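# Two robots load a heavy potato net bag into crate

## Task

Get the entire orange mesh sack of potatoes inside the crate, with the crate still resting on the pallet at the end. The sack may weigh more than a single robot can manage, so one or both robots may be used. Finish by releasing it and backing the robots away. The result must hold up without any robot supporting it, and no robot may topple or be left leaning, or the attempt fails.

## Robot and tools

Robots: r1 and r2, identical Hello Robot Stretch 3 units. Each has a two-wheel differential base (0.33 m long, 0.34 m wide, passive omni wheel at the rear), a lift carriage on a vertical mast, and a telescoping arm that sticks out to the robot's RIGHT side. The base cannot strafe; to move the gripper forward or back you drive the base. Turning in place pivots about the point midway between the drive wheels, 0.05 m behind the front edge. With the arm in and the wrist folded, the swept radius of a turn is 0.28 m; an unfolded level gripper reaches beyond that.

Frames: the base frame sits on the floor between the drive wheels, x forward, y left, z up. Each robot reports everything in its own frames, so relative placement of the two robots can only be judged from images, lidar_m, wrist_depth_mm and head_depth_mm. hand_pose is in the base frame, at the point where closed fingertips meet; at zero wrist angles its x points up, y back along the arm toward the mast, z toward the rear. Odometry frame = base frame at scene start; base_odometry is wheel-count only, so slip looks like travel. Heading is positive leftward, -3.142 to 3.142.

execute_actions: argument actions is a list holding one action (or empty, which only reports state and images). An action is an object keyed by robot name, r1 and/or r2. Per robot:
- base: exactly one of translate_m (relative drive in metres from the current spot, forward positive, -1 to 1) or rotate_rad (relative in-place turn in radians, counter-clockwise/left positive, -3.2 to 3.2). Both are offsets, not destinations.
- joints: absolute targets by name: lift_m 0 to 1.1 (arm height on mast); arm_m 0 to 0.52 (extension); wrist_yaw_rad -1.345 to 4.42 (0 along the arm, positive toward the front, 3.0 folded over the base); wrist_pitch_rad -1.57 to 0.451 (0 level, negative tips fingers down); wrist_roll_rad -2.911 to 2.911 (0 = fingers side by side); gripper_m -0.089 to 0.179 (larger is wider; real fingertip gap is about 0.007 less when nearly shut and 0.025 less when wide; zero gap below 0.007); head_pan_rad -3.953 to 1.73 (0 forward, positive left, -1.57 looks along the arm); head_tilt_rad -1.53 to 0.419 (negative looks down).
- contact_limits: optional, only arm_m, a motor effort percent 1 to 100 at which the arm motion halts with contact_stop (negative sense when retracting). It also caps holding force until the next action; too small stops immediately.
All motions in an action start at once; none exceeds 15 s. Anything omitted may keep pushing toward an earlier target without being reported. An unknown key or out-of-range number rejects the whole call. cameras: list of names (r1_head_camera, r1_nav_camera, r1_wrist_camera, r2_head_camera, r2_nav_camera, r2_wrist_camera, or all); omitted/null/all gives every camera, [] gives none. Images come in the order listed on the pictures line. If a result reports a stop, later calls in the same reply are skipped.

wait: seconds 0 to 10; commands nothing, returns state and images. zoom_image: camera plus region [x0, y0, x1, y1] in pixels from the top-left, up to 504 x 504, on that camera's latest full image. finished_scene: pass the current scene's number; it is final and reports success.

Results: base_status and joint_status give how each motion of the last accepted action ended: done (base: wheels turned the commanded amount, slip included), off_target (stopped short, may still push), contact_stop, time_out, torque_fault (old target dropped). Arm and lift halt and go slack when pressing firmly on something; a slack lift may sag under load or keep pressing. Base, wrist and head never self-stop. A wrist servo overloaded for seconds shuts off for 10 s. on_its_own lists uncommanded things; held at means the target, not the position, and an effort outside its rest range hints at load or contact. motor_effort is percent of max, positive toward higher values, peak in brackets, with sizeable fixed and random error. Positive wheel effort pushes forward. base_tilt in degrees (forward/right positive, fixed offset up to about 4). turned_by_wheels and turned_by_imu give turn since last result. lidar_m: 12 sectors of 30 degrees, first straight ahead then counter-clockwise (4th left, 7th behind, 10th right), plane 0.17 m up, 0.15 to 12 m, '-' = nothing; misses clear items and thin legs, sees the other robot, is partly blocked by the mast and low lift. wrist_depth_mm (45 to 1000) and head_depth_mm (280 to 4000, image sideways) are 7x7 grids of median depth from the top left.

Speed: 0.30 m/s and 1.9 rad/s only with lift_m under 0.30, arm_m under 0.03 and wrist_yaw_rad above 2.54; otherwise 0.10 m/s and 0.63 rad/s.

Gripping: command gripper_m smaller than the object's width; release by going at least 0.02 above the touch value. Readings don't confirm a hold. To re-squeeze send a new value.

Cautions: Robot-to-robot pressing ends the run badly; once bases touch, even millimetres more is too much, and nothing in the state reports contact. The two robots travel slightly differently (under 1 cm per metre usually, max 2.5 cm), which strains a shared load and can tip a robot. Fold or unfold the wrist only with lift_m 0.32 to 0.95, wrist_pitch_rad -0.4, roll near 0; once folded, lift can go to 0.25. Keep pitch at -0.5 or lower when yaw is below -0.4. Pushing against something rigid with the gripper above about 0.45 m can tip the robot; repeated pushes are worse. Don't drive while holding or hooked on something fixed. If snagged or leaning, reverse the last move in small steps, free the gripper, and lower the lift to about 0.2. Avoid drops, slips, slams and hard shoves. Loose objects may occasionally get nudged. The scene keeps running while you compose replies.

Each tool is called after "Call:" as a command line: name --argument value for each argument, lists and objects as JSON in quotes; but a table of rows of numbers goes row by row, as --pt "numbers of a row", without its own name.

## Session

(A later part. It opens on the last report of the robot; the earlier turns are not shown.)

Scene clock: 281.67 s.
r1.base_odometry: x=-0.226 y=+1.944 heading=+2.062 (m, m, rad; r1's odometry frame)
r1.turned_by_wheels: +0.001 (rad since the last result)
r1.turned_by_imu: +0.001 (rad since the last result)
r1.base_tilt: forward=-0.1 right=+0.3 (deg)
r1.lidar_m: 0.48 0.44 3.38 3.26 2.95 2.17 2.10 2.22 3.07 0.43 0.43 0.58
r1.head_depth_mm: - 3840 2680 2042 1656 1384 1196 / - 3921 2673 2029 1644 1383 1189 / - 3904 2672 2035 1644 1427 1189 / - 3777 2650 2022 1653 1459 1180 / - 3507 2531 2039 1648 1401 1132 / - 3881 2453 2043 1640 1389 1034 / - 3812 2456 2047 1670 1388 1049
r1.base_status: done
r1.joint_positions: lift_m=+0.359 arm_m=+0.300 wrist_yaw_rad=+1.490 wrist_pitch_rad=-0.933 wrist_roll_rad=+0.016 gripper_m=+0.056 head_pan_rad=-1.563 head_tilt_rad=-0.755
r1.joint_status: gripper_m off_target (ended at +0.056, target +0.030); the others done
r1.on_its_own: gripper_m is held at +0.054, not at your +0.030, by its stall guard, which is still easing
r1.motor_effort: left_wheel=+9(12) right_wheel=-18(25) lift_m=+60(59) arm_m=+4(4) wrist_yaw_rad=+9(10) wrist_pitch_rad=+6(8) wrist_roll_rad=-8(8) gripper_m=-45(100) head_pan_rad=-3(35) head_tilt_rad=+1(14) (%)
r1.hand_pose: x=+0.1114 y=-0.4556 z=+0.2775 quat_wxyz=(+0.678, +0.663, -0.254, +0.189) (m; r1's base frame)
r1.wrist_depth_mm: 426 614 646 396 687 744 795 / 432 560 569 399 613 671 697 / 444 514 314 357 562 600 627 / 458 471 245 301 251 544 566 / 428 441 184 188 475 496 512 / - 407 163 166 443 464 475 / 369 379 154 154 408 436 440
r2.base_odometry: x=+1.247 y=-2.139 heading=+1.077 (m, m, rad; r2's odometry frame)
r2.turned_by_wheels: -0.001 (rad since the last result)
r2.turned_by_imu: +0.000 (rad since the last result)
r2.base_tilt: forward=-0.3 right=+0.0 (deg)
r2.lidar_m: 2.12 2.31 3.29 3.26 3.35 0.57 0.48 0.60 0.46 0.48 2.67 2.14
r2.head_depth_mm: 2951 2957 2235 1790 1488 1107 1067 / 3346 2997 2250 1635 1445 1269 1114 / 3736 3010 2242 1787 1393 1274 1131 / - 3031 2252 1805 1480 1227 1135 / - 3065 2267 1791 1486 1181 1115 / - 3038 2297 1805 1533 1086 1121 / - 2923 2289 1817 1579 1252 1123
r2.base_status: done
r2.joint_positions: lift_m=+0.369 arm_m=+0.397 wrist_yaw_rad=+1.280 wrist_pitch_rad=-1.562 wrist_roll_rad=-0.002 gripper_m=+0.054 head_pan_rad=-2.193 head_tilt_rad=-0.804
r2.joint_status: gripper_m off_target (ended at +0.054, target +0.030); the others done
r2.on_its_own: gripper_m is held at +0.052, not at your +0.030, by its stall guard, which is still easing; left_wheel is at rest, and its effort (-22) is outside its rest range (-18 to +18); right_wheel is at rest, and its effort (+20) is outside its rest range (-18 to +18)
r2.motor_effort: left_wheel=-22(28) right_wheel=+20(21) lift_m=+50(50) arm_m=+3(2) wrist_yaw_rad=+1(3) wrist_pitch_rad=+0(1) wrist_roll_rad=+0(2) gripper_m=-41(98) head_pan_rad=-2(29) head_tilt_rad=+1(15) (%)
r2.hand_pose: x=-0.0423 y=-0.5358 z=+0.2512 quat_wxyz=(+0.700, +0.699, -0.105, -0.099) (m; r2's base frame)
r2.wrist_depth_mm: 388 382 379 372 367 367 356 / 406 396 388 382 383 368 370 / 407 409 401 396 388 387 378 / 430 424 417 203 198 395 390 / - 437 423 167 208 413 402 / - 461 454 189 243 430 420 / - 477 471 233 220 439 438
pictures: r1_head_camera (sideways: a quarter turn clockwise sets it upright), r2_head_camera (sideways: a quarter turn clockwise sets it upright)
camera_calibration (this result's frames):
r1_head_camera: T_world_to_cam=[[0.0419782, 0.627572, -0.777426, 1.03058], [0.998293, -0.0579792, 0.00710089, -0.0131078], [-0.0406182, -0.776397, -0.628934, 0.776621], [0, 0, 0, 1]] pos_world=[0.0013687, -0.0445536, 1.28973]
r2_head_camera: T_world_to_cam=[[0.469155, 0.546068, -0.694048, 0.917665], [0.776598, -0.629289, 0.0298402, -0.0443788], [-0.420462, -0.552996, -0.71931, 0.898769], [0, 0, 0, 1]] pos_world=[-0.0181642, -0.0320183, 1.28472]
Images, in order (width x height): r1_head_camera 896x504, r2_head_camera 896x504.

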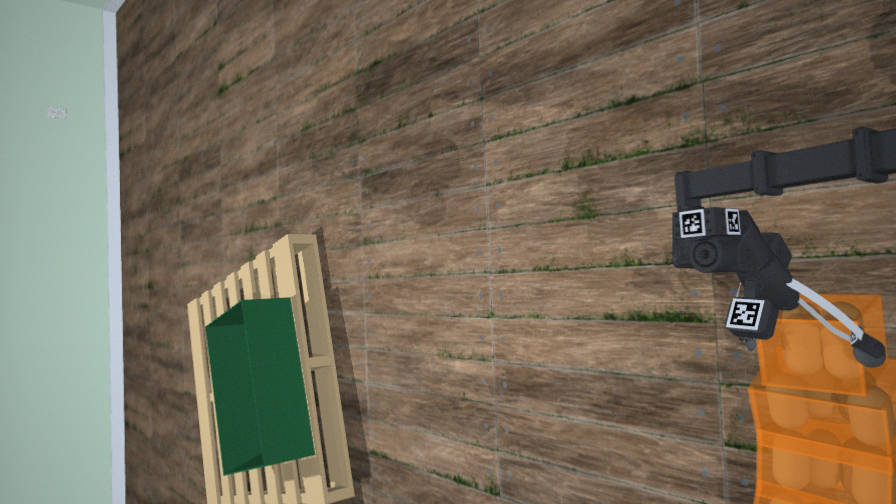

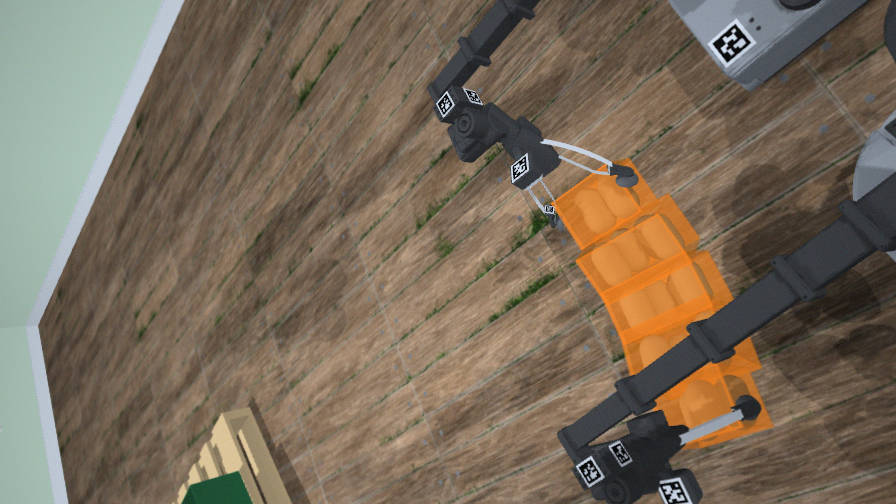

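Call:
execute_actions --actions '[{"r2":{"base":{"translate_m":-0.36},"joints":{"gripper_m":0.04}},"r1":{"base":{"translate_m":-0.36},"joints":{"gripper_m":0.04}}}]' --cameras '[]'

Call:
execute_actions --actions '[{"r2":{"joints":{"gripper_m":0.03,"lift_m":0.225}},"r1":{"joints":{"gripper_m":0.03,"lift_m":0.215}}}]' --cameras '[]'

Call:
execute_actions --actions '[{"r2":{"joints":{"gripper_m":0.179}},"r1":{"joints":{"gripper_m":0.179}}}]' --cameras '[]'

Call:
execute_actions --actions '[{"r2":{"joints":{"lift_m":0.45}},"r1":{"joints":{"lift_m":0.45}}}]' --cameras '["r1_head_camera","r1_nav_camera"]'

Scene clock: 295.07 s.
r1.base_odometry: x=-0.056 y=+1.627 heading=+2.062 (m, m, rad; r1's odometry frame)
r1.turned_by_wheels: +0.000 (rad since the last result)
r1.turned_by_imu: +0.000 (rad since the last result)
r1.base_tilt: forward=+0.0 right=+0.1 (deg)
r1.lidar_m: 0.43 0.43 3.39 3.28 2.46 1.80 1.74 1.84 2.56 2.41 0.77 0.71
r1.head_depth_mm: - 3940 2657 2031 1648 1387 1193 / - 3910 2643 2051 1640 1389 1189 / - 3851 2676 2026 1641 1422 1197 / - 3848 2665 2032 1647 1441 1192 / - 3950 2674 2048 1645 1421 1174 / - 3857 2528 2055 1654 1383 1200 / - 3873 2446 2052 1645 1394 1109
r1.base_status: done
r1.joint_positions: lift_m=+0.360 arm_m=+0.300 wrist_yaw_rad=+1.497 wrist_pitch_rad=-0.924 wrist_roll_rad=+0.005 gripper_m=+0.040 head_pan_rad=-1.563 head_tilt_rad=-0.754
r1.joint_status: all done
r1.motor_effort: left_wheel=+0(8) right_wheel=+0(7) lift_m=+44(44) arm_m=+2(2) wrist_yaw_rad=+2(4) wrist_pitch_rad=+4(4) wrist_roll_rad=-3(3) gripper_m=+0(90) head_pan_rad=-3(3) head_tilt_rad=+1(1) (%)
r1.hand_pose: x=+0.1135 y=-0.4549 z=+0.2793 quat_wxyz=(+0.678, +0.662, -0.250, +0.198) (m; r1's base frame)
r1.wrist_depth_mm: 388 578 658 530 520 780 828 / 374 548 593 516 648 681 715 / 405 514 530 469 584 617 645 / 448 476 386 430 535 553 589 / 426 437 455 438 489 509 531 / 398 411 - 434 456 464 488 / 373 382 391 402 422 433 447
r2.base_odometry: x=+1.076 y=-2.456 heading=+1.078 (m, m, rad; r2's odometry frame)
r2.turned_by_wheels: +0.001 (rad since the last result)
r2.turned_by_imu: +0.003 (rad since the last result)
r2.base_tilt: forward=-0.2 right=+0.0 (deg)
r2.lidar_m: 2.48 2.70 3.36 3.33 2.89 0.58 0.48 2.50 3.86 0.45 3.12 2.50
r2.head_depth_mm: 2556 2721 2224 1771 1481 1261 1068 / 2886 2956 2254 1779 1450 1273 1110 / 3270 3028 2261 1786 1446 1274 1136 / 3838 3050 2287 1792 1490 1219 1120 / - 3076 2252 1806 1496 1308 1095 / - 3080 2295 1802 1524 1160 1098 / - 3099 2283 1806 1574 1044 1113
r2.base_status: done
r2.joint_positions: lift_m=+0.369 arm_m=+0.397 wrist_yaw_rad=+1.266 wrist_pitch_rad=-1.475 wrist_roll_rad=+0.033 gripper_m=+0.064 head_pan_rad=-2.193 head_tilt_rad=-0.803
r2.joint_status: gripper_m off_target (ended at +0.064, target +0.040)
r2.on_its_own: gripper_m is held at +0.064, not at your +0.040, by its stall guard, which is still easing; wrist_yaw_rad is at rest, and its effort (+17) is outside its rest range (-12 to +12); wrist_pitch_rad is at rest, and its effort (-25) is outside its rest range (-20 to +32)
r2.motor_effort: left_wheel=+13(18) right_wheel=-14(22) lift_m=+43(48) arm_m=+2(2) wrist_yaw_rad=+17(16) wrist_pitch_rad=-25(31) wrist_roll_rad=-13(13) gripper_m=-11(98) head_pan_rad=-2(3) head_tilt_rad=+0(1) (%)
r2.hand_pose: x=-0.0210 y=-0.5422 z=+0.2506 quat_wxyz=(+0.701, +0.691, -0.152, -0.085) (m; r2's base frame)
r2.wrist_depth_mm: 410 403 394 385 380 373 368 / 419 403 393 174 162 381 378 / 429 413 410 156 173 395 382 / 433 428 416 156 267 394 391 / 450 436 426 285 242 400 400 / - 451 430 345 312 411 404 / - 451 439 374 418 414 409
pictures: none
No camera images: the call's "cameras" was empty. Leave "cameras" out to get every camera's image.

Scene clock: 297.67 s.
r1.base_odometry: x=-0.056 y=+1.627 heading=+2.062 (m, m, rad; r1's odometry frame)
r1.turned_by_wheels: +0.000 (rad since the last result)
r1.turned_by_imu: +0.000 (rad since the last result)
r1.base_tilt: forward=+0.2 right=+0.2 (deg)
r1.lidar_m: 0.43 0.43 3.38 3.29 2.46 1.80 1.74 1.85 2.56 2.42 0.76 0.73
r1.head_depth_mm: - 3841 2664 2050 1646 1381 1199 / - 3801 2682 2047 1639 1386 1194 / - 3877 2698 2039 1643 1399 1188 / - 3953 2675 2040 1645 1413 1160 / - 3832 2656 2053 1645 1391 1186 / - 3913 2547 2044 1650 1386 1192 / - 3869 2459 2047 1646 1383 1126
r1.base_status: not commanded
r1.joint_positions: lift_m=+0.215 arm_m=+0.300 wrist_yaw_rad=+1.498 wrist_pitch_rad=-0.924 wrist_roll_rad=+0.004 gripper_m=+0.030 head_pan_rad=-1.563 head_tilt_rad=-0.754
r1.joint_status: all done
r1.motor_effort: left_wheel=+1(0) right_wheel=+0(0) lift_m=+23(38) arm_m=+2(3) wrist_yaw_rad=+2(3) wrist_pitch_rad=+4(4) wrist_roll_rad=-2(3) gripper_m=+0(52) head_pan_rad=-3(3) head_tilt_rad=+1(1) (%)
r1.hand_pose: x=+0.1135 y=-0.4549 z=+0.1352 quat_wxyz=(+0.678, +0.662, -0.250, +0.199) (m; r1's base frame)
r1.wrist_depth_mm: 358 418 438 366 340 522 553 / 362 379 375 281 432 462 480 / 335 347 228 268 388 410 429 / 308 314 213 228 355 371 389 / 286 294 261 260 328 341 355 / 266 275 - 285 305 313 326 / 249 255 260 268 282 289 299
r2.base_odometry: x=+1.076 y=-2.456 heading=+1.077 (m, m, rad; r2's odometry frame)
r2.turned_by_wheels: -0.001 (rad since the last result)
r2.turned_by_imu: +0.000 (rad since the last result)
r2.base_tilt: forward=-0.3 right=-0.1 (deg)
r2.lidar_m: 2.48 2.69 3.38 3.34 2.89 0.59 0.48 0.59 3.84 2.30 3.11 2.50
r2.head_depth_mm: 2554 2709 2246 1788 1408 1267 1069 / 2879 3003 2259 1807 1387 1270 1113 / 3310 3031 2249 1797 1483 1254 1132 / 3753 3054 2256 1791 1488 1207 1137 / - 3057 2276 1803 1499 1252 1102 / - 3052 2276 1818 1526 1170 1099 / - 3054 2309 1801 1538 1257 1096
r2.base_status: not commanded
r2.joint_positions: lift_m=+0.278 arm_m=+0.397 wrist_yaw_rad=+1.284 wrist_pitch_rad=-1.554 wrist_roll_rad=-0.009 gripper_m=+0.034 head_pan_rad=-2.193 head_tilt_rad=-0.803
r2.joint_status: lift_m contact_stop (moved -0.091 of -0.144); gripper_m off_target (ended at +0.034, target +0.030)
r2.on_its_own: gripper_m is held at +0.034, not at your +0.030, by its stall guard, which is not easing now; lift_m is slack since a contact_stop, until your next command for it (your +0.225 is given up)
r2.motor_effort: left_wheel=-1(23) right_wheel=+0(25) lift_m=+28(38) arm_m=-2(6) wrist_yaw_rad=-4(16) wrist_pitch_rad=-2(38) wrist_roll_rad=+2(13) gripper_m=-1(98) head_pan_rad=-1(2) head_tilt_rad=+1(1) (%)
r2.hand_pose: x=-0.0405 y=-0.5368 z=+0.1605 quat_wxyz=(+0.701, +0.699, -0.104, -0.093) (m; r2's base frame)
r2.wrist_depth_mm: 306 302 299 293 290 286 280 / 317 307 307 211 296 294 289 / 326 321 310 216 307 300 301 / 338 331 322 278 315 313 307 / 345 345 236 273 319 324 318 / 365 353 353 295 267 334 330 / 372 364 360 292 259 347 343
pictures: none
No camera images: the call's "cameras" was empty. Leave "cameras" out to get every camera's image.

not run: a stop came earlier in this reply.

not run: a stop came earlier in this reply.

Call:
execute_actions --actions '[{"r2":{"joints":{"gripper_m":0.179,"lift_m":0.45}},"r1":{"joints":{"gripper_m":0.179,"lift_m":0.45}}}]' --cameras '["r1_head_camera","r1_nav_camera","r2_head_camera"]'

Scene clock: 303.17 s.
r1.base_odometry: x=-0.056 y=+1.627 heading=+2.062 (m, m, rad; r1's odometry frame)
r1.turned_by_wheels: +0.000 (rad since the last result)
r1.turned_by_imu: +0.001 (rad since the last result)
r1.base_tilt: forward=+0.1 right=+0.3 (deg)
r1.lidar_m: 0.43 0.43 3.39 3.27 2.46 1.81 1.74 1.84 2.56 2.41 2.41 3.06
r1.head_depth_mm: - 3809 2644 2047 1656 1381 1191 / - 3833 2645 2030 1657 1381 1193 / - 3960 2647 2030 1651 1385 1190 / - 3920 2678 2036 1641 1323 1190 / - 3934 2680 2047 1660 1420 1184 / - 3920 2557 2046 1645 1380 1190 / - 3901 2491 2029 1652 1388 1131
r1.base_status: not commanded
r1.joint_positions: lift_m=+0.450 arm_m=+0.300 wrist_yaw_rad=+1.498 wrist_pitch_rad=-0.923 wrist_roll_rad=+0.004 gripper_m=+0.179 head_pan_rad=-1.563 head_tilt_rad=-0.754
r1.joint_status: all done
r1.motor_effort: left_wheel=+1(1) right_wheel=+0(0) lift_m=+44(46) arm_m=+2(2) wrist_yaw_rad=+3(2) wrist_pitch_rad=+4(4) wrist_roll_rad=-3(3) gripper_m=+0(95) head_pan_rad=-3(3) head_tilt_rad=+1(1) (%)
r1.hand_pose: x=+0.1136 y=-0.4549 z=+0.3694 quat_wxyz=(+0.678, +0.662, -0.250, +0.199) (m; r1's base frame)
r1.wrist_depth_mm: 504 739 795 835 895 948 993 / 461 570 715 670 802 841 869 / 430 572 649 582 712 746 788 / 460 564 589 543 650 672 701 / - 532 526 518 594 619 635 / - 496 494 518 542 569 579 / 448 461 475 490 506 - 542
r2.base_odometry: x=+1.076 y=-2.456 heading=+1.077 (m, m, rad; r2's odometry frame)
r2.turned_by_wheels: +0.000 (rad since the last result)
r2.turned_by_imu: +0.001 (rad since the last result)
r2.base_tilt: forward=-0.3 right=+0.0 (deg)
r2.lidar_m: 2.47 2.70 3.37 3.34 2.90 0.59 0.48 2.52 3.86 2.30 3.11 2.50
r2.head_depth_mm: 2527 2717 2230 1685 1484 1270 1071 / 2867 2976 2242 977 1453 1267 1105 / 3327 3022 2238 1789 1457 1247 1135 / 3762 3009 2284 1810 1508 1214 1096 / - 3049 2267 1787 1502 1286 1117 / - 3095 2263 1798 1544 1201 1103 / - 3063 2304 1814 - 1257 1102
r2.base_status: not commanded
r2.joint_positions: lift_m=+0.449 arm_m=+0.397 wrist_yaw_rad=+1.284 wrist_pitch_rad=-1.555 wrist_roll_rad=-0.009 gripper_m=+0.179 head_pan_rad=-2.193 head_tilt_rad=-0.803
r2.joint_status: all done
r2.motor_effort: left_wheel=-1(1) right_wheel=+0(0) lift_m=+40(42) arm_m=-2(2) wrist_yaw_rad=-4(4) wrist_pitch_rad=-2(2) wrist_roll_rad=+2(2) gripper_m=+0(86) head_pan_rad=-2(2) head_tilt_rad=+1(1) (%)
r2.hand_pose: x=-0.0406 y=-0.5368 z=+0.3315 quat_wxyz=(+0.701, +0.699, -0.104, -0.093) (m; r2's base frame)
r2.wrist_depth_mm: 466 464 448 452 440 431 429 / 483 474 470 454 457 451 448 / 494 501 488 418 477 465 462 / 505 510 496 434 482 477 471 / - 522 524 457 498 492 485 / - - 537 451 513 500 - / - 571 548 481 539 526 518
pictures: r1_head_camera (sideways: a quarter turn clockwise sets it upright), r1_nav_camera (sideways: a quarter turn counterclockwise sets it upright), r2_head_camera (sideways: a quarter turn clockwise sets it upright)
camera_calibration (this result's frames):
r1_head_camera: T_world_to_cam=[[0.0420839, 0.627254, -0.777677, 1.0309], [0.998283, -0.0581407, 0.00712722, -0.013142], [-0.0407441, -0.776641, -0.628624, 0.776219], [0, 0, 0, 1]] pos_world=[0.0013614, -0.0445576, 1.28975]
r1_nav_camera: T_world_to_cam=[[-0.0474055, -0.736943, 0.674291, -0.835728], [-0.998286, 0.0117662, -0.0573243, 0.131308], [0.034311, -0.675852, -0.736238, 0.907587], [0, 0, 0, 1]] pos_world=[0.0603245, -0.00403393, 1.23925]
r2_head_camera: T_world_to_cam=[[0.469016, 0.545238, -0.694795, 0.918638], [0.776291, -0.629665, 0.0299015, -0.0444568], [-0.421185, -0.553387, -0.718586, 0.897833], [0, 0, 0, 1]] pos_world=[-0.0181912, -0.0320203, 1.28476]
Images, in order (width x height): r1_head_camera 896x504, r1_nav_camera 672x504, r2_head_camera 896x504.

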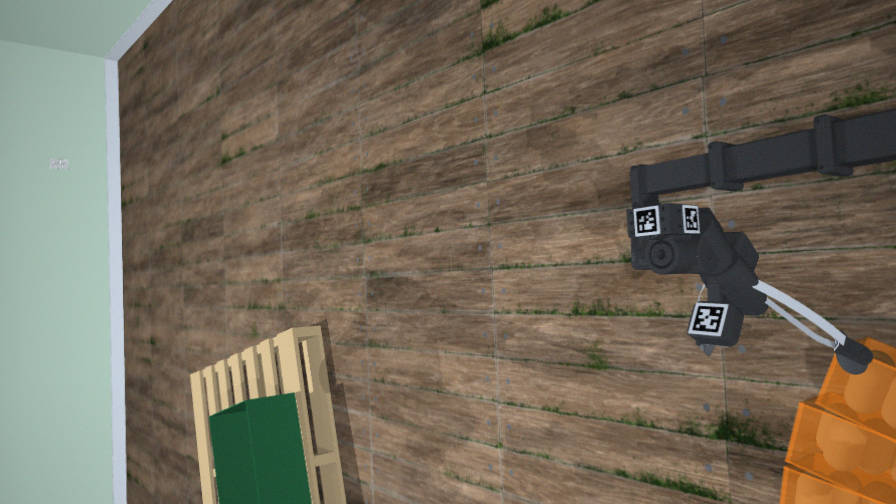

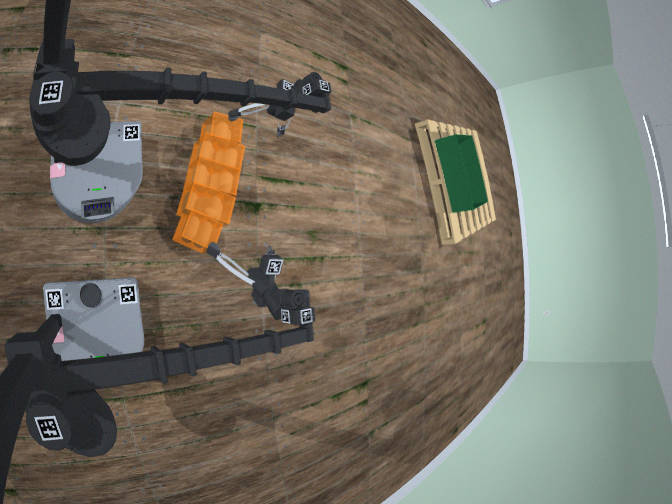

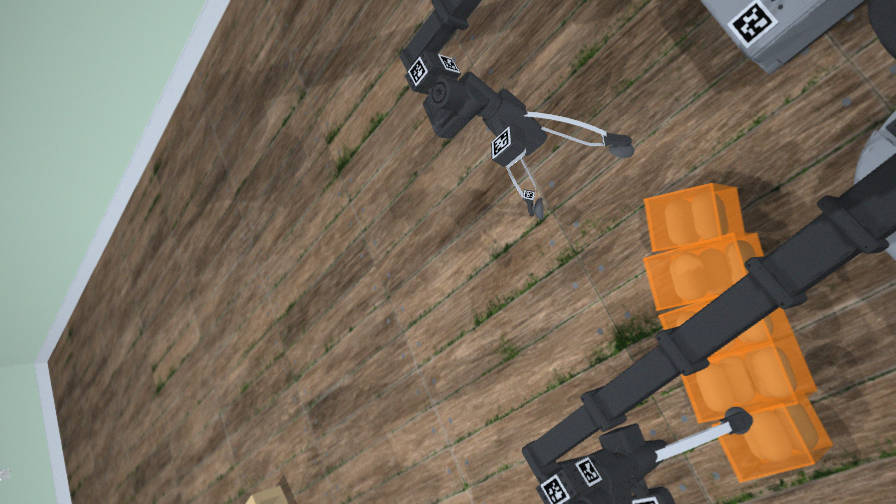

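Call:
execute_actions --actions '[{"r2":{"base":{"translate_m":0.4},"joints":{"arm_m":0.05}},"r1":{"base":{"translate_m":-0.45},"joints":{"arm_m":0.05,"wrist_pitch_rad":-1.56}}}]' --cameras '[]'

Call:
execute_actions --actions '[{"r2":{"base":{"rotate_rad":-1.36},"joints":{"wrist_yaw_rad":0.0}},"r1":{"base":{"rotate_rad":1.74},"joints":{"wrist_yaw_rad":0.0}}}]' --cameras '[]'

Call:
execute_actions --actions '[{"r2":{"base":{"translate_m":0.31},"joints":{"head_pan_rad":-1.57,"head_tilt_rad":-0.9}},"r1":{"base":{"translate_m":-0.55},"joints":{"head_pan_rad":-1.57,"head_tilt_rad":-0.9}}}]' --cameras '["r1_head_camera","r2_head_camera"]'

Scene clock: 318.13 s.
r1.base_odometry: x=+0.156 y=+1.230 heading=+2.062 (m, m, rad; r1's odometry frame)
r1.turned_by_wheels: +0.000 (rad since the last result)
r1.turned_by_imu: -0.002 (rad since the last result)
r1.base_tilt: forward=+0.2 right=+0.3 (deg)
r1.lidar_m: 1.27 3.55 3.39 3.29 1.84 1.34 1.29 1.38 1.91 5.36 2.53 3.52
r1.head_depth_mm: 3399 3447 2692 2034 1651 1387 1197 / - 3790 2640 2046 1648 1387 1198 / - 3783 2684 2040 1651 1396 1218 / - 3882 2663 2034 1647 1382 1212 / - 3851 2680 2041 1654 1378 1192 / - 3851 2720 2048 1653 1389 1197 / - 3850 2606 2066 1657 1390 1195
r1.base_status: done
r1.joint_positions: lift_m=+0.450 arm_m=+0.050 wrist_yaw_rad=+1.499 wrist_pitch_rad=-1.555 wrist_roll_rad=+0.003 gripper_m=+0.179 head_pan_rad=-1.563 head_tilt_rad=-0.754
r1.joint_status: all done
r1.motor_effort: left_wheel=+1(4) right_wheel=+0(4) lift_m=+43(44) arm_m=-5(5) wrist_yaw_rad=+0(2) wrist_pitch_rad=-1(2) wrist_roll_rad=-2(3) gripper_m=+0(0) head_pan_rad=-3(3) head_tilt_rad=+1(1) (%)
r1.hand_pose: x=-0.0415 y=-0.1941 z=+0.3317 quat_wxyz=(+0.707, +0.706, -0.032, -0.021) (m; r1's base frame)
r1.wrist_depth_mm: 455 455 464 463 469 481 487 / 459 466 469 477 478 485 490 / - - - 483 491 493 497 / - - - 490 497 504 506 / - - - 497 505 513 519 / - - - 510 518 524 527 / - - - 523 530 - 546
r2.base_odometry: x=+1.266 y=-2.104 heading=+1.077 (m, m, rad; r2's odometry frame)
r2.turned_by_wheels: +0.000 (rad since the last result)
r2.turned_by_imu: +0.004 (rad since the last result)
r2.base_tilt: forward=-0.3 right=-0.1 (deg)
r2.lidar_m: 2.08 2.26 3.31 3.28 3.40 2.71 1.34 2.94 2.43 2.31 2.61 2.10
r2.head_depth_mm: 3006 2988 2205 1783 1490 1268 1116 / 3437 3018 2258 1777 1383 1265 1112 / 3789 3041 2249 1787 1449 1275 1134 / - 3061 2262 1795 1503 1273 - / - 3035 2270 1801 1494 1280 - / - 3107 2273 1812 1498 1280 1119 / - 2833 2285 1840 1500 1285 1117
r2.base_status: done
r2.joint_positions: lift_m=+0.449 arm_m=+0.050 wrist_yaw_rad=+1.283 wrist_pitch_rad=-1.555 wrist_roll_rad=-0.009 gripper_m=+0.179 head_pan_rad=-2.193 head_tilt_rad=-0.803
r2.joint_status: all done
r2.motor_effort: left_wheel=-1(6) right_wheel=+0(3) lift_m=+40(39) arm_m=-3(3) wrist_yaw_rad=-4(4) wrist_pitch_rad=-2(1) wrist_roll_rad=+2(2) gripper_m=+0(1) head_pan_rad=-2(2) head_tilt_rad=+1(1) (%)
r2.hand_pose: x=-0.0408 y=-0.1898 z=+0.3316 quat_wxyz=(+0.701, +0.699, -0.104, -0.093) (m; r2's base frame)
r2.wrist_depth_mm: 468 462 446 445 448 434 437 / 482 476 475 462 460 442 447 / 491 494 486 469 471 461 464 / 517 - - 486 484 480 467 / 533 - - - 503 494 483 / 547 - - - 520 514 - / - - - 545 530 528 472
pictures: none
No camera images: the call's "cameras" was empty. Leave "cameras" out to get every camera's image.

Scene clock: 321.83 s.
r1.base_odometry: x=+0.156 y=+1.230 heading=-2.481 (m, m, rad; r1's odometry frame)
r1.turned_by_wheels: +1.740 (rad since the last result)
r1.turned_by_imu: +1.752 (rad since the last result)
r1.base_tilt: forward=+0.1 right=+0.3 (deg)
r1.lidar_m: 2.99 1.59 1.31 1.29 1.48 2.40 2.53 2.58 3.42 1.33 3.82 3.30
r1.head_depth_mm: 2973 3205 2695 2028 1648 1383 1194 / 2949 3304 2681 2039 1649 1383 1193 / 3050 3349 2723 1902 1649 1382 1191 / 2958 3370 1709 1747 1648 1382 1194 / 3086 3398 2556 2029 1652 1385 1192 / 3091 3422 2671 2054 1652 1384 1192 / 3227 3481 2694 2047 1652 1379 1196
r1.base_status: done
r1.joint_positions: lift_m=+0.450 arm_m=+0.050 wrist_yaw_rad=+0.003 wrist_pitch_rad=-1.556 wrist_roll_rad=+0.003 gripper_m=+0.179 head_pan_rad=-1.563 head_tilt_rad=-0.754
r1.joint_status: all done
r1.motor_effort: left_wheel=-2(5) right_wheel=+2(5) lift_m=+44(43) arm_m=-5(5) wrist_yaw_rad=-3(3) wrist_pitch_rad=-1(1) wrist_roll_rad=-2(2) gripper_m=+0(0) head_pan_rad=-3(3) head_tilt_rad=+1(2) (%)
r1.hand_pose: x=-0.0217 y=-0.1751 z=+0.3317 quat_wxyz=(+0.504, +0.496, -0.503, -0.496) (m; r1's base frame)
r1.wrist_depth_mm: 455 455 465 466 472 475 486 / 461 470 471 478 480 490 494 / 470 472 478 479 488 495 501 / 478 481 486 496 494 502 509 / - 492 492 - 503 515 521 / - 499 502 - - 521 528 / 502 509 519 - - - 542
r2.base_odometry: x=+1.266 y=-2.104 heading=-0.283 (m, m, rad; r2's odometry frame)
r2.turned_by_wheels: -1.360 (rad since the last result)
r2.turned_by_imu: -1.380 (rad since the last result)
r2.base_tilt: forward=-0.3 right=-0.1 (deg)
r2.lidar_m: 3.65 2.30 2.08 2.09 2.55 3.27 3.29 2.99 1.34 1.48 3.34 2.31
r2.head_depth_mm: 2770 3015 2237 1784 1483 1270 1121 / 2711 2929 2261 1773 1482 1273 1113 / 2572 2883 2250 1796 1495 1274 1134 / 2482 2770 2256 1813 1495 1282 - / 2396 2660 2282 1799 1494 1278 - / 2277 2610 2275 1716 1493 1278 1127 / 2223 2526 2066 1597 1502 1282 1121
r2.base_status: done
r2.joint_positions: lift_m=+0.449 arm_m=+0.050 wrist_yaw_rad=+0.004 wrist_pitch_rad=-1.555 wrist_roll_rad=-0.009 gripper_m=+0.179 head_pan_rad=-2.193 head_tilt_rad=-0.803
r2.joint_status: all done
r2.motor_effort: left_wheel=+1(8) right_wheel=+0(3) lift_m=+40(40) arm_m=-3(3) wrist_yaw_rad=-5(5) wrist_pitch_rad=-1(1) wrist_roll_rad=+2(2) gripper_m=+0(0) head_pan_rad=-3(3) head_tilt_rad=+1(1) (%)
r2.hand_pose: x=-0.0217 y=-0.1751 z=+0.3316 quat_wxyz=(+0.507, +0.499, -0.500, -0.493) (m; r2's base frame)
r2.wrist_depth_mm: 462 454 449 452 439 439 437 / 482 469 463 468 459 449 441 / 497 497 483 472 470 458 457 / 521 504 502 - - 476 466 / 526 521 520 - - - 492 / 543 - 521 - - - - / 560 566 557 - - - 512
pictures: none
No camera images: the call's "cameras" was empty. Leave "cameras" out to get every camera's image.

Scene clock: 328.33 s.
r1.base_odometry: x=+0.591 y=+1.567 heading=-2.481 (m, m, rad; r1's odometry frame)
r1.turned_by_wheels: +0.000 (rad since the last result)
r1.turned_by_imu: -0.003 (rad since the last result)
r1.base_tilt: forward=+0.2 right=+0.5 (deg)
r1.lidar_m: 3.24 1.70 1.43 1.43 1.60 2.58 1.99 2.02 3.31 1.36 3.68 3.84
r1.head_depth_mm: 2936 2744 2150 1765 1488 1296 1144 / 2956 2735 2170 1771 1487 1297 1164 / 3022 2732 2142 1773 1459 1295 - / 3066 2794 2164 1760 1421 1272 1143 / 3142 2649 1720 1669 1488 1261 1143 / 3002 1409 2125 1693 1494 1296 1144 / 3165 2678 2151 1755 1484 1288 1140
r1.base_status: done
r1.joint_positions: lift_m=+0.450 arm_m=+0.050 wrist_yaw_rad=+0.003 wrist_pitch_rad=-1.556 wrist_roll_rad=+0.003 gripper_m=+0.179 head_pan_rad=-1.563 head_tilt_rad=-0.889
r1.joint_status: all done
r1.motor_effort: left_wheel=-1(7) right_wheel=+1(1) lift_m=+44(44) arm_m=-6(5) wrist_yaw_rad=-3(2) wrist_pitch_rad=-1(1) wrist_roll_rad=-2(2) gripper_m=+0(0) head_pan_rad=-3(2) head_tilt_rad=-5(13) (%)
r1.hand_pose: x=-0.0217 y=-0.1751 z=+0.3317 quat_wxyz=(+0.504, +0.496, -0.503, -0.497) (m; r1's base frame)
r1.wrist_depth_mm: 451 456 462 469 474 474 484 / 460 465 476 478 481 487 493 / 469 470 475 485 488 498 502 / 476 483 487 493 499 504 511 / - 491 491 - 506 514 518 / - 499 499 - - 524 534 / 503 511 509 - - - 538
r2.base_odometry: x=+1.563 y=-2.191 heading=-0.283 (m, m, rad; r2's odometry frame)
r2.turned_by_wheels: +0.000 (rad since the last result)
r2.turned_by_imu: +0.003 (rad since the last result)
r2.base_tilt: forward=-0.3 right=-0.1 (deg)
r2.lidar_m: 3.45 2.18 1.97 1.99 2.42 3.56 3.60 3.13 2.78 1.38 3.45 2.02
r2.head_depth_mm: 2360 2515 1989 1662 1417 1229 1093 / 2439 2498 1977 1651 1406 1256 1110 / 2519 2520 1946 1662 1417 1283 - / 1398 1365 1731 1679 1373 1264 1097 / 2628 2455 1955 1657 1386 1213 1092 / 2756 2560 2007 1661 1432 1241 1098 / 2832 2536 2020 1661 1417 1247 1098
r2.base_status: done
r2.joint_positions: lift_m=+0.449 arm_m=+0.050 wrist_yaw_rad=+0.004 wrist_pitch_rad=-1.555 wrist_roll_rad=-0.009 gripper_m=+0.179 head_pan_rad=-1.577 head_tilt_rad=-0.889
r2.joint_status: all done
r2.motor_effort: left_wheel=+0(9) right_wheel=-1(2) lift_m=+40(40) arm_m=-3(3) wrist_yaw_rad=-3(4) wrist_pitch_rad=-1(1) wrist_roll_rad=+2(2) gripper_m=+0(0) head_pan_rad=+3(30) head_tilt_rad=-5(13) (%)
r2.hand_pose: x=-0.0217 y=-0.1751 z=+0.3316 quat_wxyz=(+0.507, +0.499, -0.500, -0.493) (m; r2's base frame)
r2.wrist_depth_mm: 458 461 449 450 441 437 437 / 484 478 467 457 458 458 444 / 502 489 488 474 471 468 459 / 512 505 501 - - 480 471 / 542 518 516 - - - 482 / 553 - 532 - - - - / 579 568 556 - - - 528
pictures: r1_head_camera (sideways: a quarter turn clockwise sets it upright), r2_head_camera (sideways: a quarter turn clockwise sets it upright)
camera_calibration (this result's frames):
r1_head_camera: T_world_to_cam=[[0.0413781, 0.725851, -0.686606, 0.912213], [0.998281, -0.058585, -0.00177266, -0.00155488], [-0.0415115, -0.685352, -0.727028, 0.904216], [0, 0, 0, 1]] pos_world=[0.00134196, -0.0425163, 1.28372]
r2_head_camera: T_world_to_cam=[[0.0679379, 0.773023, -0.630729, 0.837605], [0.997414, -0.067473, 0.0247396, -0.0390824], [-0.0234329, -0.630779, -0.775608, 0.96956], [0, 0, 0, 1]] pos_world=[0.00479584, -0.038547, 1.28127]
Images, in order (width x height): r1_head_camera 896x504, r2_head_camera 896x504.

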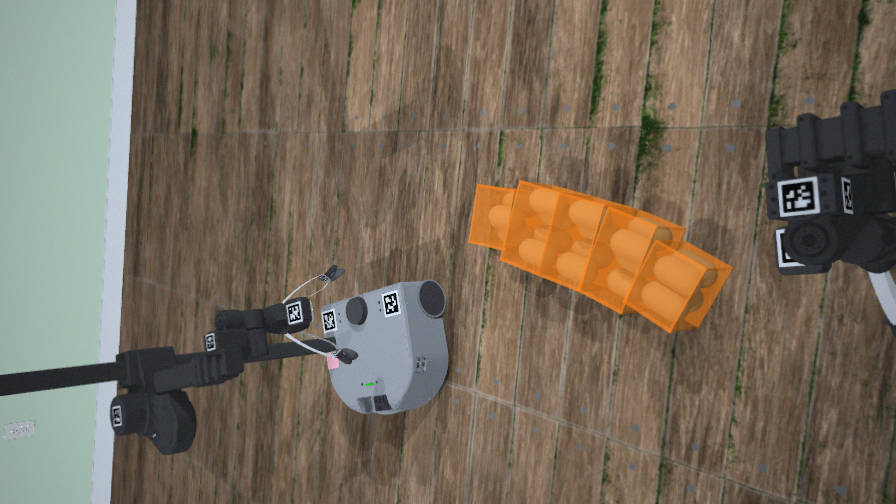

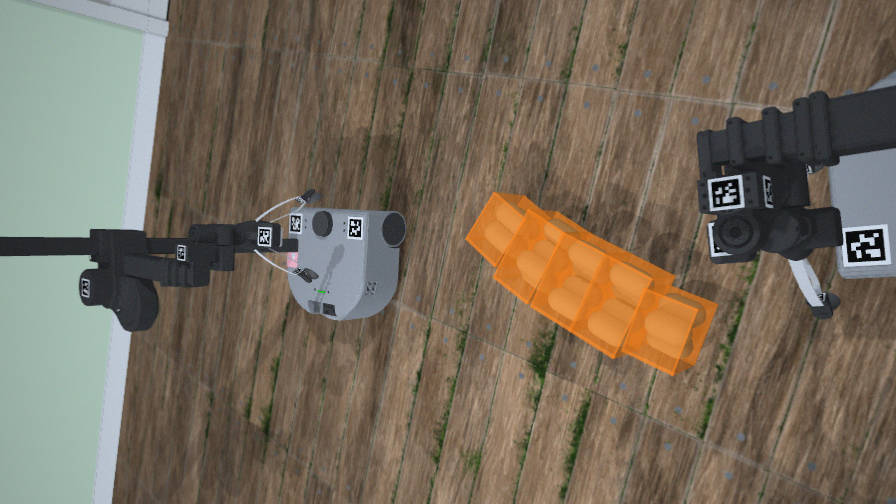

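Call:
execute_actions --actions '[{"r2":{"joints":{"head_pan_rad":-0.35,"head_tilt_rad":-0.55}},"r1":{"joints":{"head_pan_rad":-2.8,"head_tilt_rad":-0.55}}}]' --cameras '["r1_head_camera","r2_head_camera"]'

Scene clock: 343.67 s.
r1.base_odometry: x=+0.591 y=+1.567 heading=-2.481 (m, m, rad; r1's odometry frame)
r1.turned_by_wheels: +0.000 (rad since the last result)
r1.turned_by_imu: +0.000 (rad since the last result)
r1.base_tilt: forward=+0.0 right=+0.3 (deg)
r1.lidar_m: 3.25 1.70 1.43 1.43 1.59 2.57 1.99 2.01 3.29 1.36 3.68 3.83
r1.head_depth_mm: - - - 2719 1996 1590 1323 / - - - 2718 2018 1575 1319 / - - - 2487 2021 1601 1319 / - - - 2368 2010 1594 1322 / - - - 2395 2025 1603 1320 / - - - 2526 2038 1616 1324 / - - - 2797 2036 1617 1335
r1.base_status: not commanded
r1.joint_positions: lift_m=+0.450 arm_m=+0.050 wrist_yaw_rad=+0.003 wrist_pitch_rad=-1.556 wrist_roll_rad=+0.003 gripper_m=+0.179 head_pan_rad=-2.793 head_tilt_rad=-0.557
r1.joint_status: all done
r1.motor_effort: left_wheel=-1(2) right_wheel=+2(2) lift_m=+44(44) arm_m=-5(5) wrist_yaw_rad=-3(4) wrist_pitch_rad=-1(1) wrist_roll_rad=-2(1) gripper_m=+0(0) head_pan_rad=-3(45) head_tilt_rad=+2(19) (%)
r1.hand_pose: x=-0.0217 y=-0.1751 z=+0.3317 quat_wxyz=(+0.504, +0.496, -0.503, -0.497) (m; r1's base frame)
r1.wrist_depth_mm: 452 457 462 470 474 480 480 / 460 465 470 475 482 486 488 / 467 475 474 480 492 499 502 / 477 483 487 491 499 503 507 / - 489 495 - 508 516 521 / - 501 503 - - 516 530 / 502 504 509 - - - 534
r2.base_odometry: x=+1.563 y=-2.191 heading=-0.283 (m, m, rad; r2's odometry frame)
r2.turned_by_wheels: +0.000 (rad since the last result)
r2.turned_by_imu: +0.001 (rad since the last result)
r2.base_tilt: forward=-0.2 right=-0.1 (deg)
r2.lidar_m: 3.47 2.18 1.97 1.99 2.41 3.57 3.58 3.12 2.79 1.38 3.47 2.02
r2.head_depth_mm: - - 3629 2397 1828 1449 1207 / - - 3658 2429 1836 1455 1211 / - - 3371 2350 1827 1457 1225 / - - 3334 2284 1844 1477 1226 / - - 3756 2381 1849 1485 1228 / - - 3835 2514 1863 1486 1240 / - - 3875 2570 1885 1499 1233
r2.base_status: not commanded
r2.joint_positions: lift_m=+0.449 arm_m=+0.050 wrist_yaw_rad=+0.004 wrist_pitch_rad=-1.555 wrist_roll_rad=-0.009 gripper_m=+0.179 head_pan_rad=-0.357 head_tilt_rad=-0.557
r2.joint_status: all done
r2.motor_effort: left_wheel=+0(0) right_wheel=-1(1) lift_m=+39(40) arm_m=-3(3) wrist_yaw_rad=-4(4) wrist_pitch_rad=-1(1) wrist_roll_rad=+2(2) gripper_m=+0(1) head_pan_rad=+3(36) head_tilt_rad=+3(22) (%)
r2.hand_pose: x=-0.0217 y=-0.1751 z=+0.3316 quat_wxyz=(+0.507, +0.499, -0.500, -0.493) (m; r2's base frame)
r2.wrist_depth_mm: 461 460 456 456 444 440 436 / 476 474 466 460 460 450 443 / 493 484 483 476 471 461 458 / 502 512 493 - - 482 466 / 534 527 519 - - - 484 / 554 - 541 - - - - / 570 573 550 - - - 520
pictures: r1_head_camera (sideways: a quarter turn clockwise sets it upright), r2_head_camera (sideways: a quarter turn clockwise sets it upright)
camera_calibration (this result's frames):
r1_head_camera: T_world_to_cam=[[0.450745, 0.113966, -0.885348, 1.1688], [0.281621, -0.95932, 0.0198895, -0.0253889], [-0.847065, -0.258297, -0.464504, 0.567612], [0, 0, 0, 1]] pos_world=[-0.038876, -0.010947, 1.29896]
r2_head_camera: T_world_to_cam=[[-0.470821, 0.243057, -0.848087, 1.12419], [0.395594, 0.917404, 0.043307, -0.0595988], [0.788564, -0.315108, -0.528085, 0.642641], [0, 0, 0, 1]] pos_world=[0.0461039, -0.0160646, 1.29536]
Images, in order (width x height): r1_head_camera 896x504, r2_head_camera 896x504.

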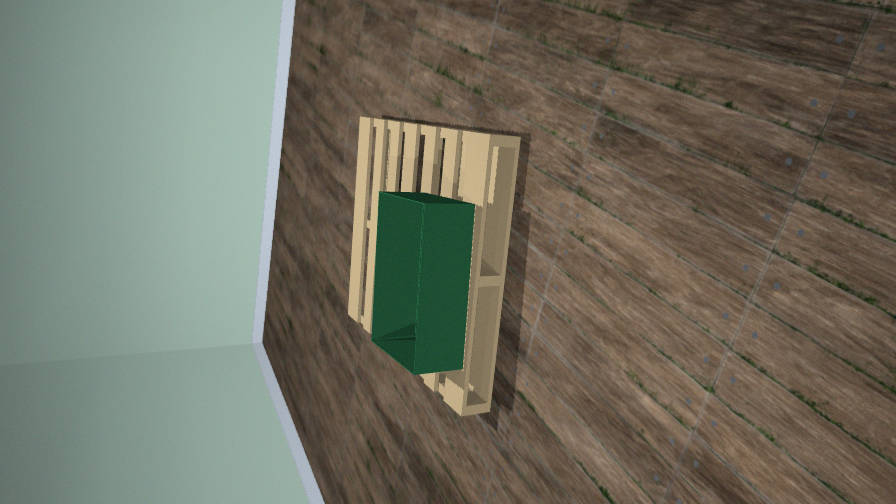

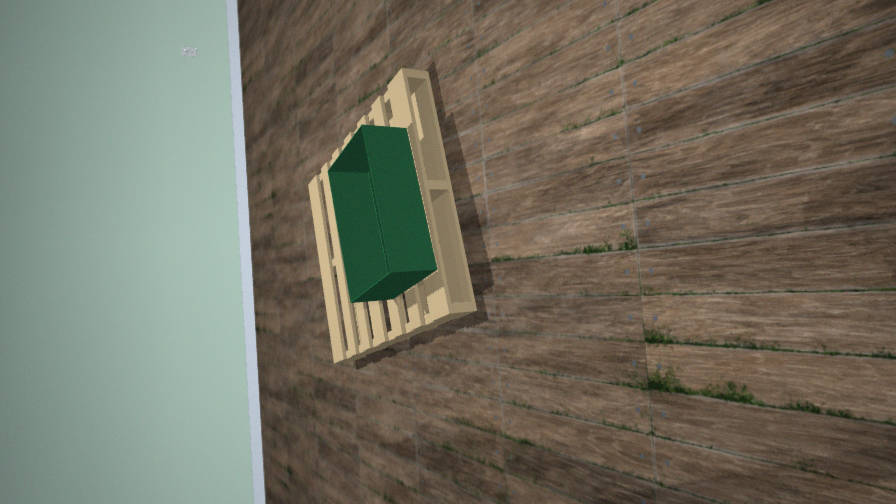

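Call:
execute_actions --actions '[{"r2":{"base":{"rotate_rad":-0.14},"joints":{"wrist_yaw_rad":-0.38,"arm_m":0.283}},"r1":{"base":{"rotate_rad":-0.03},"joints":{"wrist_yaw_rad":-0.37,"arm_m":0.425}}}]' --cameras '[]'

Call:
execute_actions --actions '[{"r2":{"base":{"translate_m":0.24}},"r1":{"base":{"translate_m":0.05}}}]' --cameras '["r1_wrist_camera","r2_wrist_camera","r2_head_camera"]'

Scene clock: 359.40 s.
r1.base_odometry: x=+0.591 y=+1.567 heading=-2.511 (m, m, rad; r1's odometry frame)
r1.turned_by_wheels: -0.030 (rad since the last result)
r1.turned_by_imu: -0.030 (rad since the last result)
r1.base_tilt: forward=+0.1 right=+0.5 (deg)
r1.lidar_m: 3.47 1.74 1.44 1.42 1.57 2.47 1.99 2.00 3.32 1.36 3.63 3.86
r1.head_depth_mm: - - - 2734 2024 1578 1320 / - - - 2780 2016 1603 1318 / - - - 2490 2019 1593 1318 / - - - 2344 2038 1598 1322 / - - - 2393 2035 1598 1328 / - - - 2461 2050 1604 1332 / - - - 2810 2040 1610 1334
r1.base_status: done
r1.joint_positions: lift_m=+0.450 arm_m=+0.425 wrist_yaw_rad=-0.369 wrist_pitch_rad=-1.556 wrist_roll_rad=+0.003 gripper_m=+0.179 head_pan_rad=-2.793 head_tilt_rad=-0.557
r1.joint_status: all done
r1.motor_effort: left_wheel=+1(5) right_wheel=-1(2) lift_m=+43(44) arm_m=+5(6) wrist_yaw_rad=-2(3) wrist_pitch_rad=-1(1) wrist_roll_rad=-2(2) gripper_m=+0(0) head_pan_rad=-3(3) head_tilt_rad=+2(1) (%)
r1.hand_pose: x=-0.0143 y=-0.5506 z=+0.3317 quat_wxyz=(+0.403, +0.395, -0.586, -0.581) (m; r1's base frame)
r1.wrist_depth_mm: 450 455 457 405 469 474 485 / 459 464 461 430 482 486 489 / 466 472 472 427 488 492 501 / 474 482 377 492 497 503 507 / - 490 497 502 508 513 519 / - 502 503 513 516 522 531 / 503 505 514 523 524 - 538
r2.base_odometry: x=+1.563 y=-2.191 heading=-0.422 (m, m, rad; r2's odometry frame)
r2.turned_by_wheels: -0.140 (rad since the last result)
r2.turned_by_imu: -0.140 (rad since the last result)
r2.base_tilt: forward=-0.3 right=+0.0 (deg)
r2.lidar_m: 2.02 2.36 1.98 1.97 2.22 3.57 3.58 3.37 2.79 1.37 3.16 2.04
r2.head_depth_mm: - - 3615 2436 1808 1449 1205 / - - 3698 2461 1827 1457 1214 / - - 3669 2474 1835 1463 1216 / - - 3729 2364 1854 1471 1226 / - - 3867 2292 1855 1478 1226 / - - 3877 2410 1862 1487 1234 / - - 3930 2526 1888 1490 1236
r2.base_status: done
r2.joint_positions: lift_m=+0.449 arm_m=+0.283 wrist_yaw_rad=-0.378 wrist_pitch_rad=-1.556 wrist_roll_rad=-0.009 gripper_m=+0.179 head_pan_rad=-0.357 head_tilt_rad=-0.557
r2.joint_status: all done
r2.motor_effort: left_wheel=+1(7) right_wheel=-1(4) lift_m=+40(40) arm_m=+4(3) wrist_yaw_rad=-3(2) wrist_pitch_rad=-1(2) wrist_roll_rad=+2(2) gripper_m=+0(0) head_pan_rad=+3(3) head_tilt_rad=+3(3) (%)
r2.hand_pose: x=-0.0142 y=-0.4088 z=+0.3316 quat_wxyz=(+0.404, +0.395, -0.586, -0.581) (m; r2's base frame)
r2.wrist_depth_mm: 464 377 383 449 439 436 430 / 484 428 461 469 455 452 448 / 499 400 435 476 465 469 458 / 517 505 463 486 489 485 474 / 533 523 508 511 502 499 484 / 548 - 527 520 520 - - / 578 565 555 553 - - -
pictures: none
No camera images: the call's "cameras" was empty. Leave "cameras" out to get every camera's image.

Scene clock: 362.80 s.
r1.base_odometry: x=+0.550 y=+1.538 heading=-2.511 (m, m, rad; r1's odometry frame)
r1.turned_by_wheels: +0.000 (rad since the last result)
r1.turned_by_imu: +0.001 (rad since the last result)
r1.base_tilt: forward=+0.0 right=+0.3 (deg)
r1.lidar_m: 3.44 1.73 1.43 1.42 1.56 2.45 2.04 2.06 3.32 1.38 3.64 3.81
r1.head_depth_mm: - - - 2731 1994 1576 1322 / - - - 2759 2012 1591 1324 / - - - 2497 2011 1611 1326 / - - - 2382 2018 1604 1324 / - - - 2410 2039 1609 1331 / - - - 2546 2034 1617 1333 / - - - 2806 2040 1608 1328
r1.base_status: done
r1.joint_positions: lift_m=+0.450 arm_m=+0.425 wrist_yaw_rad=-0.369 wrist_pitch_rad=-1.556 wrist_roll_rad=+0.003 gripper_m=+0.179 head_pan_rad=-2.793 head_tilt_rad=-0.557
r1.joint_status: not commanded
r1.motor_effort: left_wheel=+2(6) right_wheel=-1(3) lift_m=+44(44) arm_m=+5(5) wrist_yaw_rad=-2(2) wrist_pitch_rad=-1(1) wrist_roll_rad=-2(2) gripper_m=+0(0) head_pan_rad=-4(3) head_tilt_rad=+2(2) (%)
r1.hand_pose: x=-0.0143 y=-0.5506 z=+0.3317 quat_wxyz=(+0.403, +0.395, -0.586, -0.581) (m; r1's base frame)
r1.wrist_depth_mm: 452 461 465 414 465 477 483 / 461 464 468 414 481 486 494 / 465 471 476 423 490 494 500 / 473 479 483 382 500 504 506 / - 490 494 497 506 513 518 / - 498 501 515 516 522 525 / 500 510 512 517 528 - 540
r2.base_odometry: x=+1.782 y=-2.289 heading=-0.422 (m, m, rad; r2's odometry frame)
r2.turned_by_wheels: +0.000 (rad since the last result)
r2.turned_by_imu: +0.002 (rad since the last result)
r2.base_tilt: forward=-0.3 right=-0.1 (deg)
r2.lidar_m: 1.78 2.29 1.93 1.92 2.17 3.58 3.80 3.43 2.86 1.40 3.23 1.79
r2.head_depth_mm: - - 3657 2425 1813 1452 1208 / - - 3693 2416 1833 1452 1217 / - - 3698 2255 1836 1462 1213 / - - 3752 2160 1836 1479 1217 / - - 3800 2143 1870 1482 1235 / - - 3856 2389 1873 1488 1231 / - - 3892 2538 1887 1492 1237
r2.base_status: done
r2.joint_positions: lift_m=+0.449 arm_m=+0.283 wrist_yaw_rad=-0.378 wrist_pitch_rad=-1.556 wrist_roll_rad=-0.009 gripper_m=+0.179 head_pan_rad=-0.357 head_tilt_rad=-0.556
r2.joint_status: not commanded
r2.motor_effort: left_wheel=+0(7) right_wheel=-1(3) lift_m=+40(39) arm_m=+4(4) wrist_yaw_rad=-2(2) wrist_pitch_rad=-1(1) wrist_roll_rad=+2(2) gripper_m=+0(0) head_pan_rad=+4(3) head_tilt_rad=+2(3) (%)
r2.hand_pose: x=-0.0142 y=-0.4088 z=+0.3316 quat_wxyz=(+0.404, +0.395, -0.586, -0.581) (m; r2's base frame)
r2.wrist_depth_mm: 462 468 454 396 376 436 431 / 482 482 476 407 455 446 451 / 492 485 483 421 474 462 460 / 517 506 502 484 479 475 464 / 532 521 521 501 497 491 485 / 546 - 529 521 512 - - / 570 575 551 555 - - -
pictures: r1_wrist_camera, r2_head_camera (sideways: a quarter turn clockwise sets it upright), r2_wrist_camera
camera_calibration (this result's frames):
r1_wrist_camera: T_world_to_cam=[[-0.972347, 0.226902, 0.0552927, 0.0766782], [0.232583, 0.962255, 0.141316, 0.52802], [-0.0211409, 0.150268, -0.988419, 0.571694], [0, 0, 0, 1]] pos_world=[-0.0361646, -0.611396, 0.486216]
r2_head_camera: T_world_to_cam=[[-0.470354, 0.242808, -0.848417, 1.12462], [0.395446, 0.917466, 0.0433383, -0.0596386], [0.788917, -0.315119, -0.527552, 0.641946], [0, 0, 0, 1]] pos_world=[0.0461098, -0.0160607, 1.29539]
r2_wrist_camera: T_world_to_cam=[[-0.894783, 0.446288, -0.0137982, 0.186003], [0.437421, 0.882368, 0.173465, 0.339449], [0.0895905, 0.149178, -0.984743, 0.555412], [0, 0, 0, 1]] pos_world=[-0.0318091, -0.465385, 0.490622]
Images, in order (width x height): r1_wrist_camera 644x364, r2_head_camera 896x504, r2_wrist_camera 644x364.

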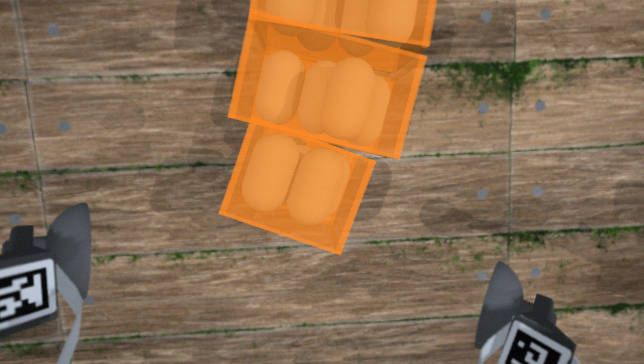

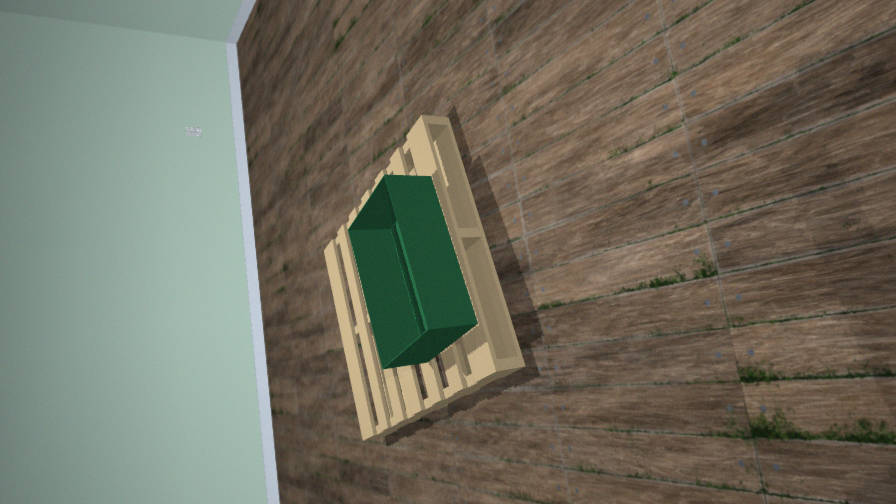

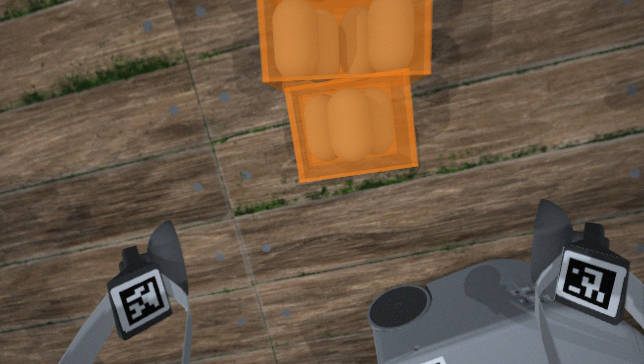

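Call:
execute_actions --actions '[{"r2":{"base":{"translate_m":-0.047},"joints":{"wrist_yaw_rad":-0.3,"arm_m":0.32,"lift_m":0.36}},"r1":{"joints":{"wrist_yaw_rad":-0.65,"lift_m":0.36}}}]' --cameras '["r1_wrist_camera","r2_wrist_camera"]'

Scene clock: 372.97 s.
r1.base_odometry: x=+0.550 y=+1.538 heading=-2.511 (m, m, rad; r1's odometry frame)
r1.turned_by_wheels: +0.000 (rad since the last result)
r1.turned_by_imu: +0.001 (rad since the last result)
r1.base_tilt: forward=+0.2 right=+0.3 (deg)
r1.lidar_m: 3.42 1.73 1.43 1.42 1.56 2.46 2.04 2.06 3.31 1.38 3.66 3.80
r1.head_depth_mm: - - - 2721 2002 1581 1319 / - - - 2746 2009 1584 1328 / - - - 2493 2029 1602 1323 / - - - 2394 2039 1610 1330 / - - - 2389 2037 1600 1333 / - - - 2537 2044 1610 1342 / - - - 2801 2055 1613 1338
r1.base_status: not commanded
r1.joint_positions: lift_m=+0.360 arm_m=+0.425 wrist_yaw_rad=-0.647 wrist_pitch_rad=-1.556 wrist_roll_rad=+0.003 gripper_m=+0.179 head_pan_rad=-2.793 head_tilt_rad=-0.557
r1.joint_status: all done
r1.motor_effort: left_wheel=+1(1) right_wheel=-1(1) lift_m=+22(37) arm_m=+5(5) wrist_yaw_rad=-4(3) wrist_pitch_rad=-1(1) wrist_roll_rad=-2(1) gripper_m=+0(0) head_pan_rad=-3(3) head_tilt_rad=+2(2) (%)
r1.hand_pose: x=-0.0094 y=-0.5532 z=+0.2425 quat_wxyz=(+0.319, +0.310, -0.635, -0.631) (m; r1's base frame)
r1.wrist_depth_mm: 368 370 373 328 385 388 392 / 373 376 333 288 389 396 402 / 381 383 385 342 399 403 411 / 388 390 294 293 404 409 417 / - 397 398 405 413 418 422 / - 405 410 415 422 426 434 / 409 411 419 424 426 - 441
r2.base_odometry: x=+1.739 y=-2.270 heading=-0.422 (m, m, rad; r2's odometry frame)
r2.turned_by_wheels: +0.000 (rad since the last result)
r2.turned_by_imu: +0.001 (rad since the last result)
r2.base_tilt: forward=-0.3 right=+0.1 (deg)
r2.lidar_m: 1.82 2.31 1.94 1.93 2.19 3.61 3.76 3.41 2.85 1.39 3.22 1.84
r2.head_depth_mm: - - 3650 2427 1805 1447 1204 / - - 3661 2428 1816 1451 1215 / - - 3716 2343 1817 1467 1217 / - - 3764 2218 1844 1465 1220 / - - 3823 2161 1864 1480 1225 / - - 3859 2384 1868 1489 1229 / - - 3895 2533 1886 1499 1238
r2.base_status: done
r2.joint_positions: lift_m=+0.361 arm_m=+0.320 wrist_yaw_rad=-0.303 wrist_pitch_rad=-1.556 wrist_roll_rad=-0.009 gripper_m=+0.179 head_pan_rad=-0.357 head_tilt_rad=-0.556
r2.joint_status: all done
r2.motor_effort: left_wheel=+0(6) right_wheel=+0(5) lift_m=+16(34) arm_m=+4(5) wrist_yaw_rad=+3(6) wrist_pitch_rad=-1(1) wrist_roll_rad=+2(2) gripper_m=+0(0) head_pan_rad=+4(3) head_tilt_rad=+3(3) (%)
r2.hand_pose: x=-0.0156 y=-0.4453 z=+0.2427 quat_wxyz=(+0.425, +0.417, -0.571, -0.565) (m; r2's base frame)
r2.wrist_depth_mm: 383 374 372 325 363 357 350 / 394 391 379 324 372 365 363 / 405 400 394 345 377 379 371 / 425 414 411 311 394 393 388 / 438 429 426 422 417 405 400 / 452 - 441 429 428 420 - / 469 470 450 448 446 433 429
pictures: r1_wrist_camera, r2_wrist_camera
camera_calibration (this result's frames):
r1_wrist_camera: T_world_to_cam=[[-0.872604, 0.485289, 0.0552927, 0.23091], [0.487979, 0.86134, 0.141316, 0.488618], [0.0209531, 0.150294, -0.988419, 0.484428], [0, 0, 0, 1]] pos_world=[-0.047092, -0.605731, 0.397001]
r2_wrist_camera: T_world_to_cam=[[-0.925536, 0.378409, -0.013779, 0.169082], [0.370476, 0.912458, 0.173688, 0.39995], [0.0782979, 0.15565, -0.984704, 0.47618], [0, 0, 0, 1]] pos_world=[-0.0289642, -0.503037, 0.401759]
Images, in order (width x height): r1_wrist_camera 644x364, r2_wrist_camera 644x364.

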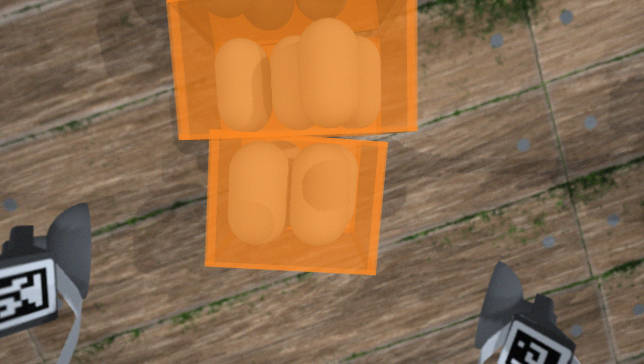

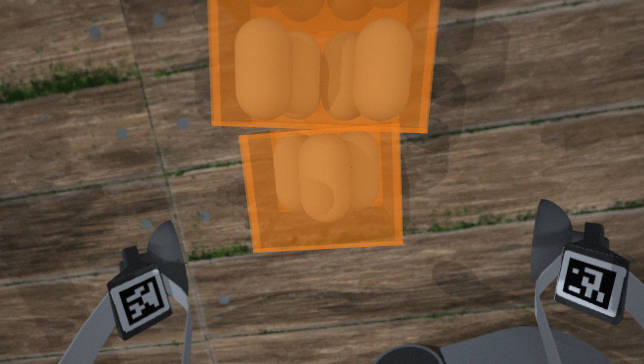

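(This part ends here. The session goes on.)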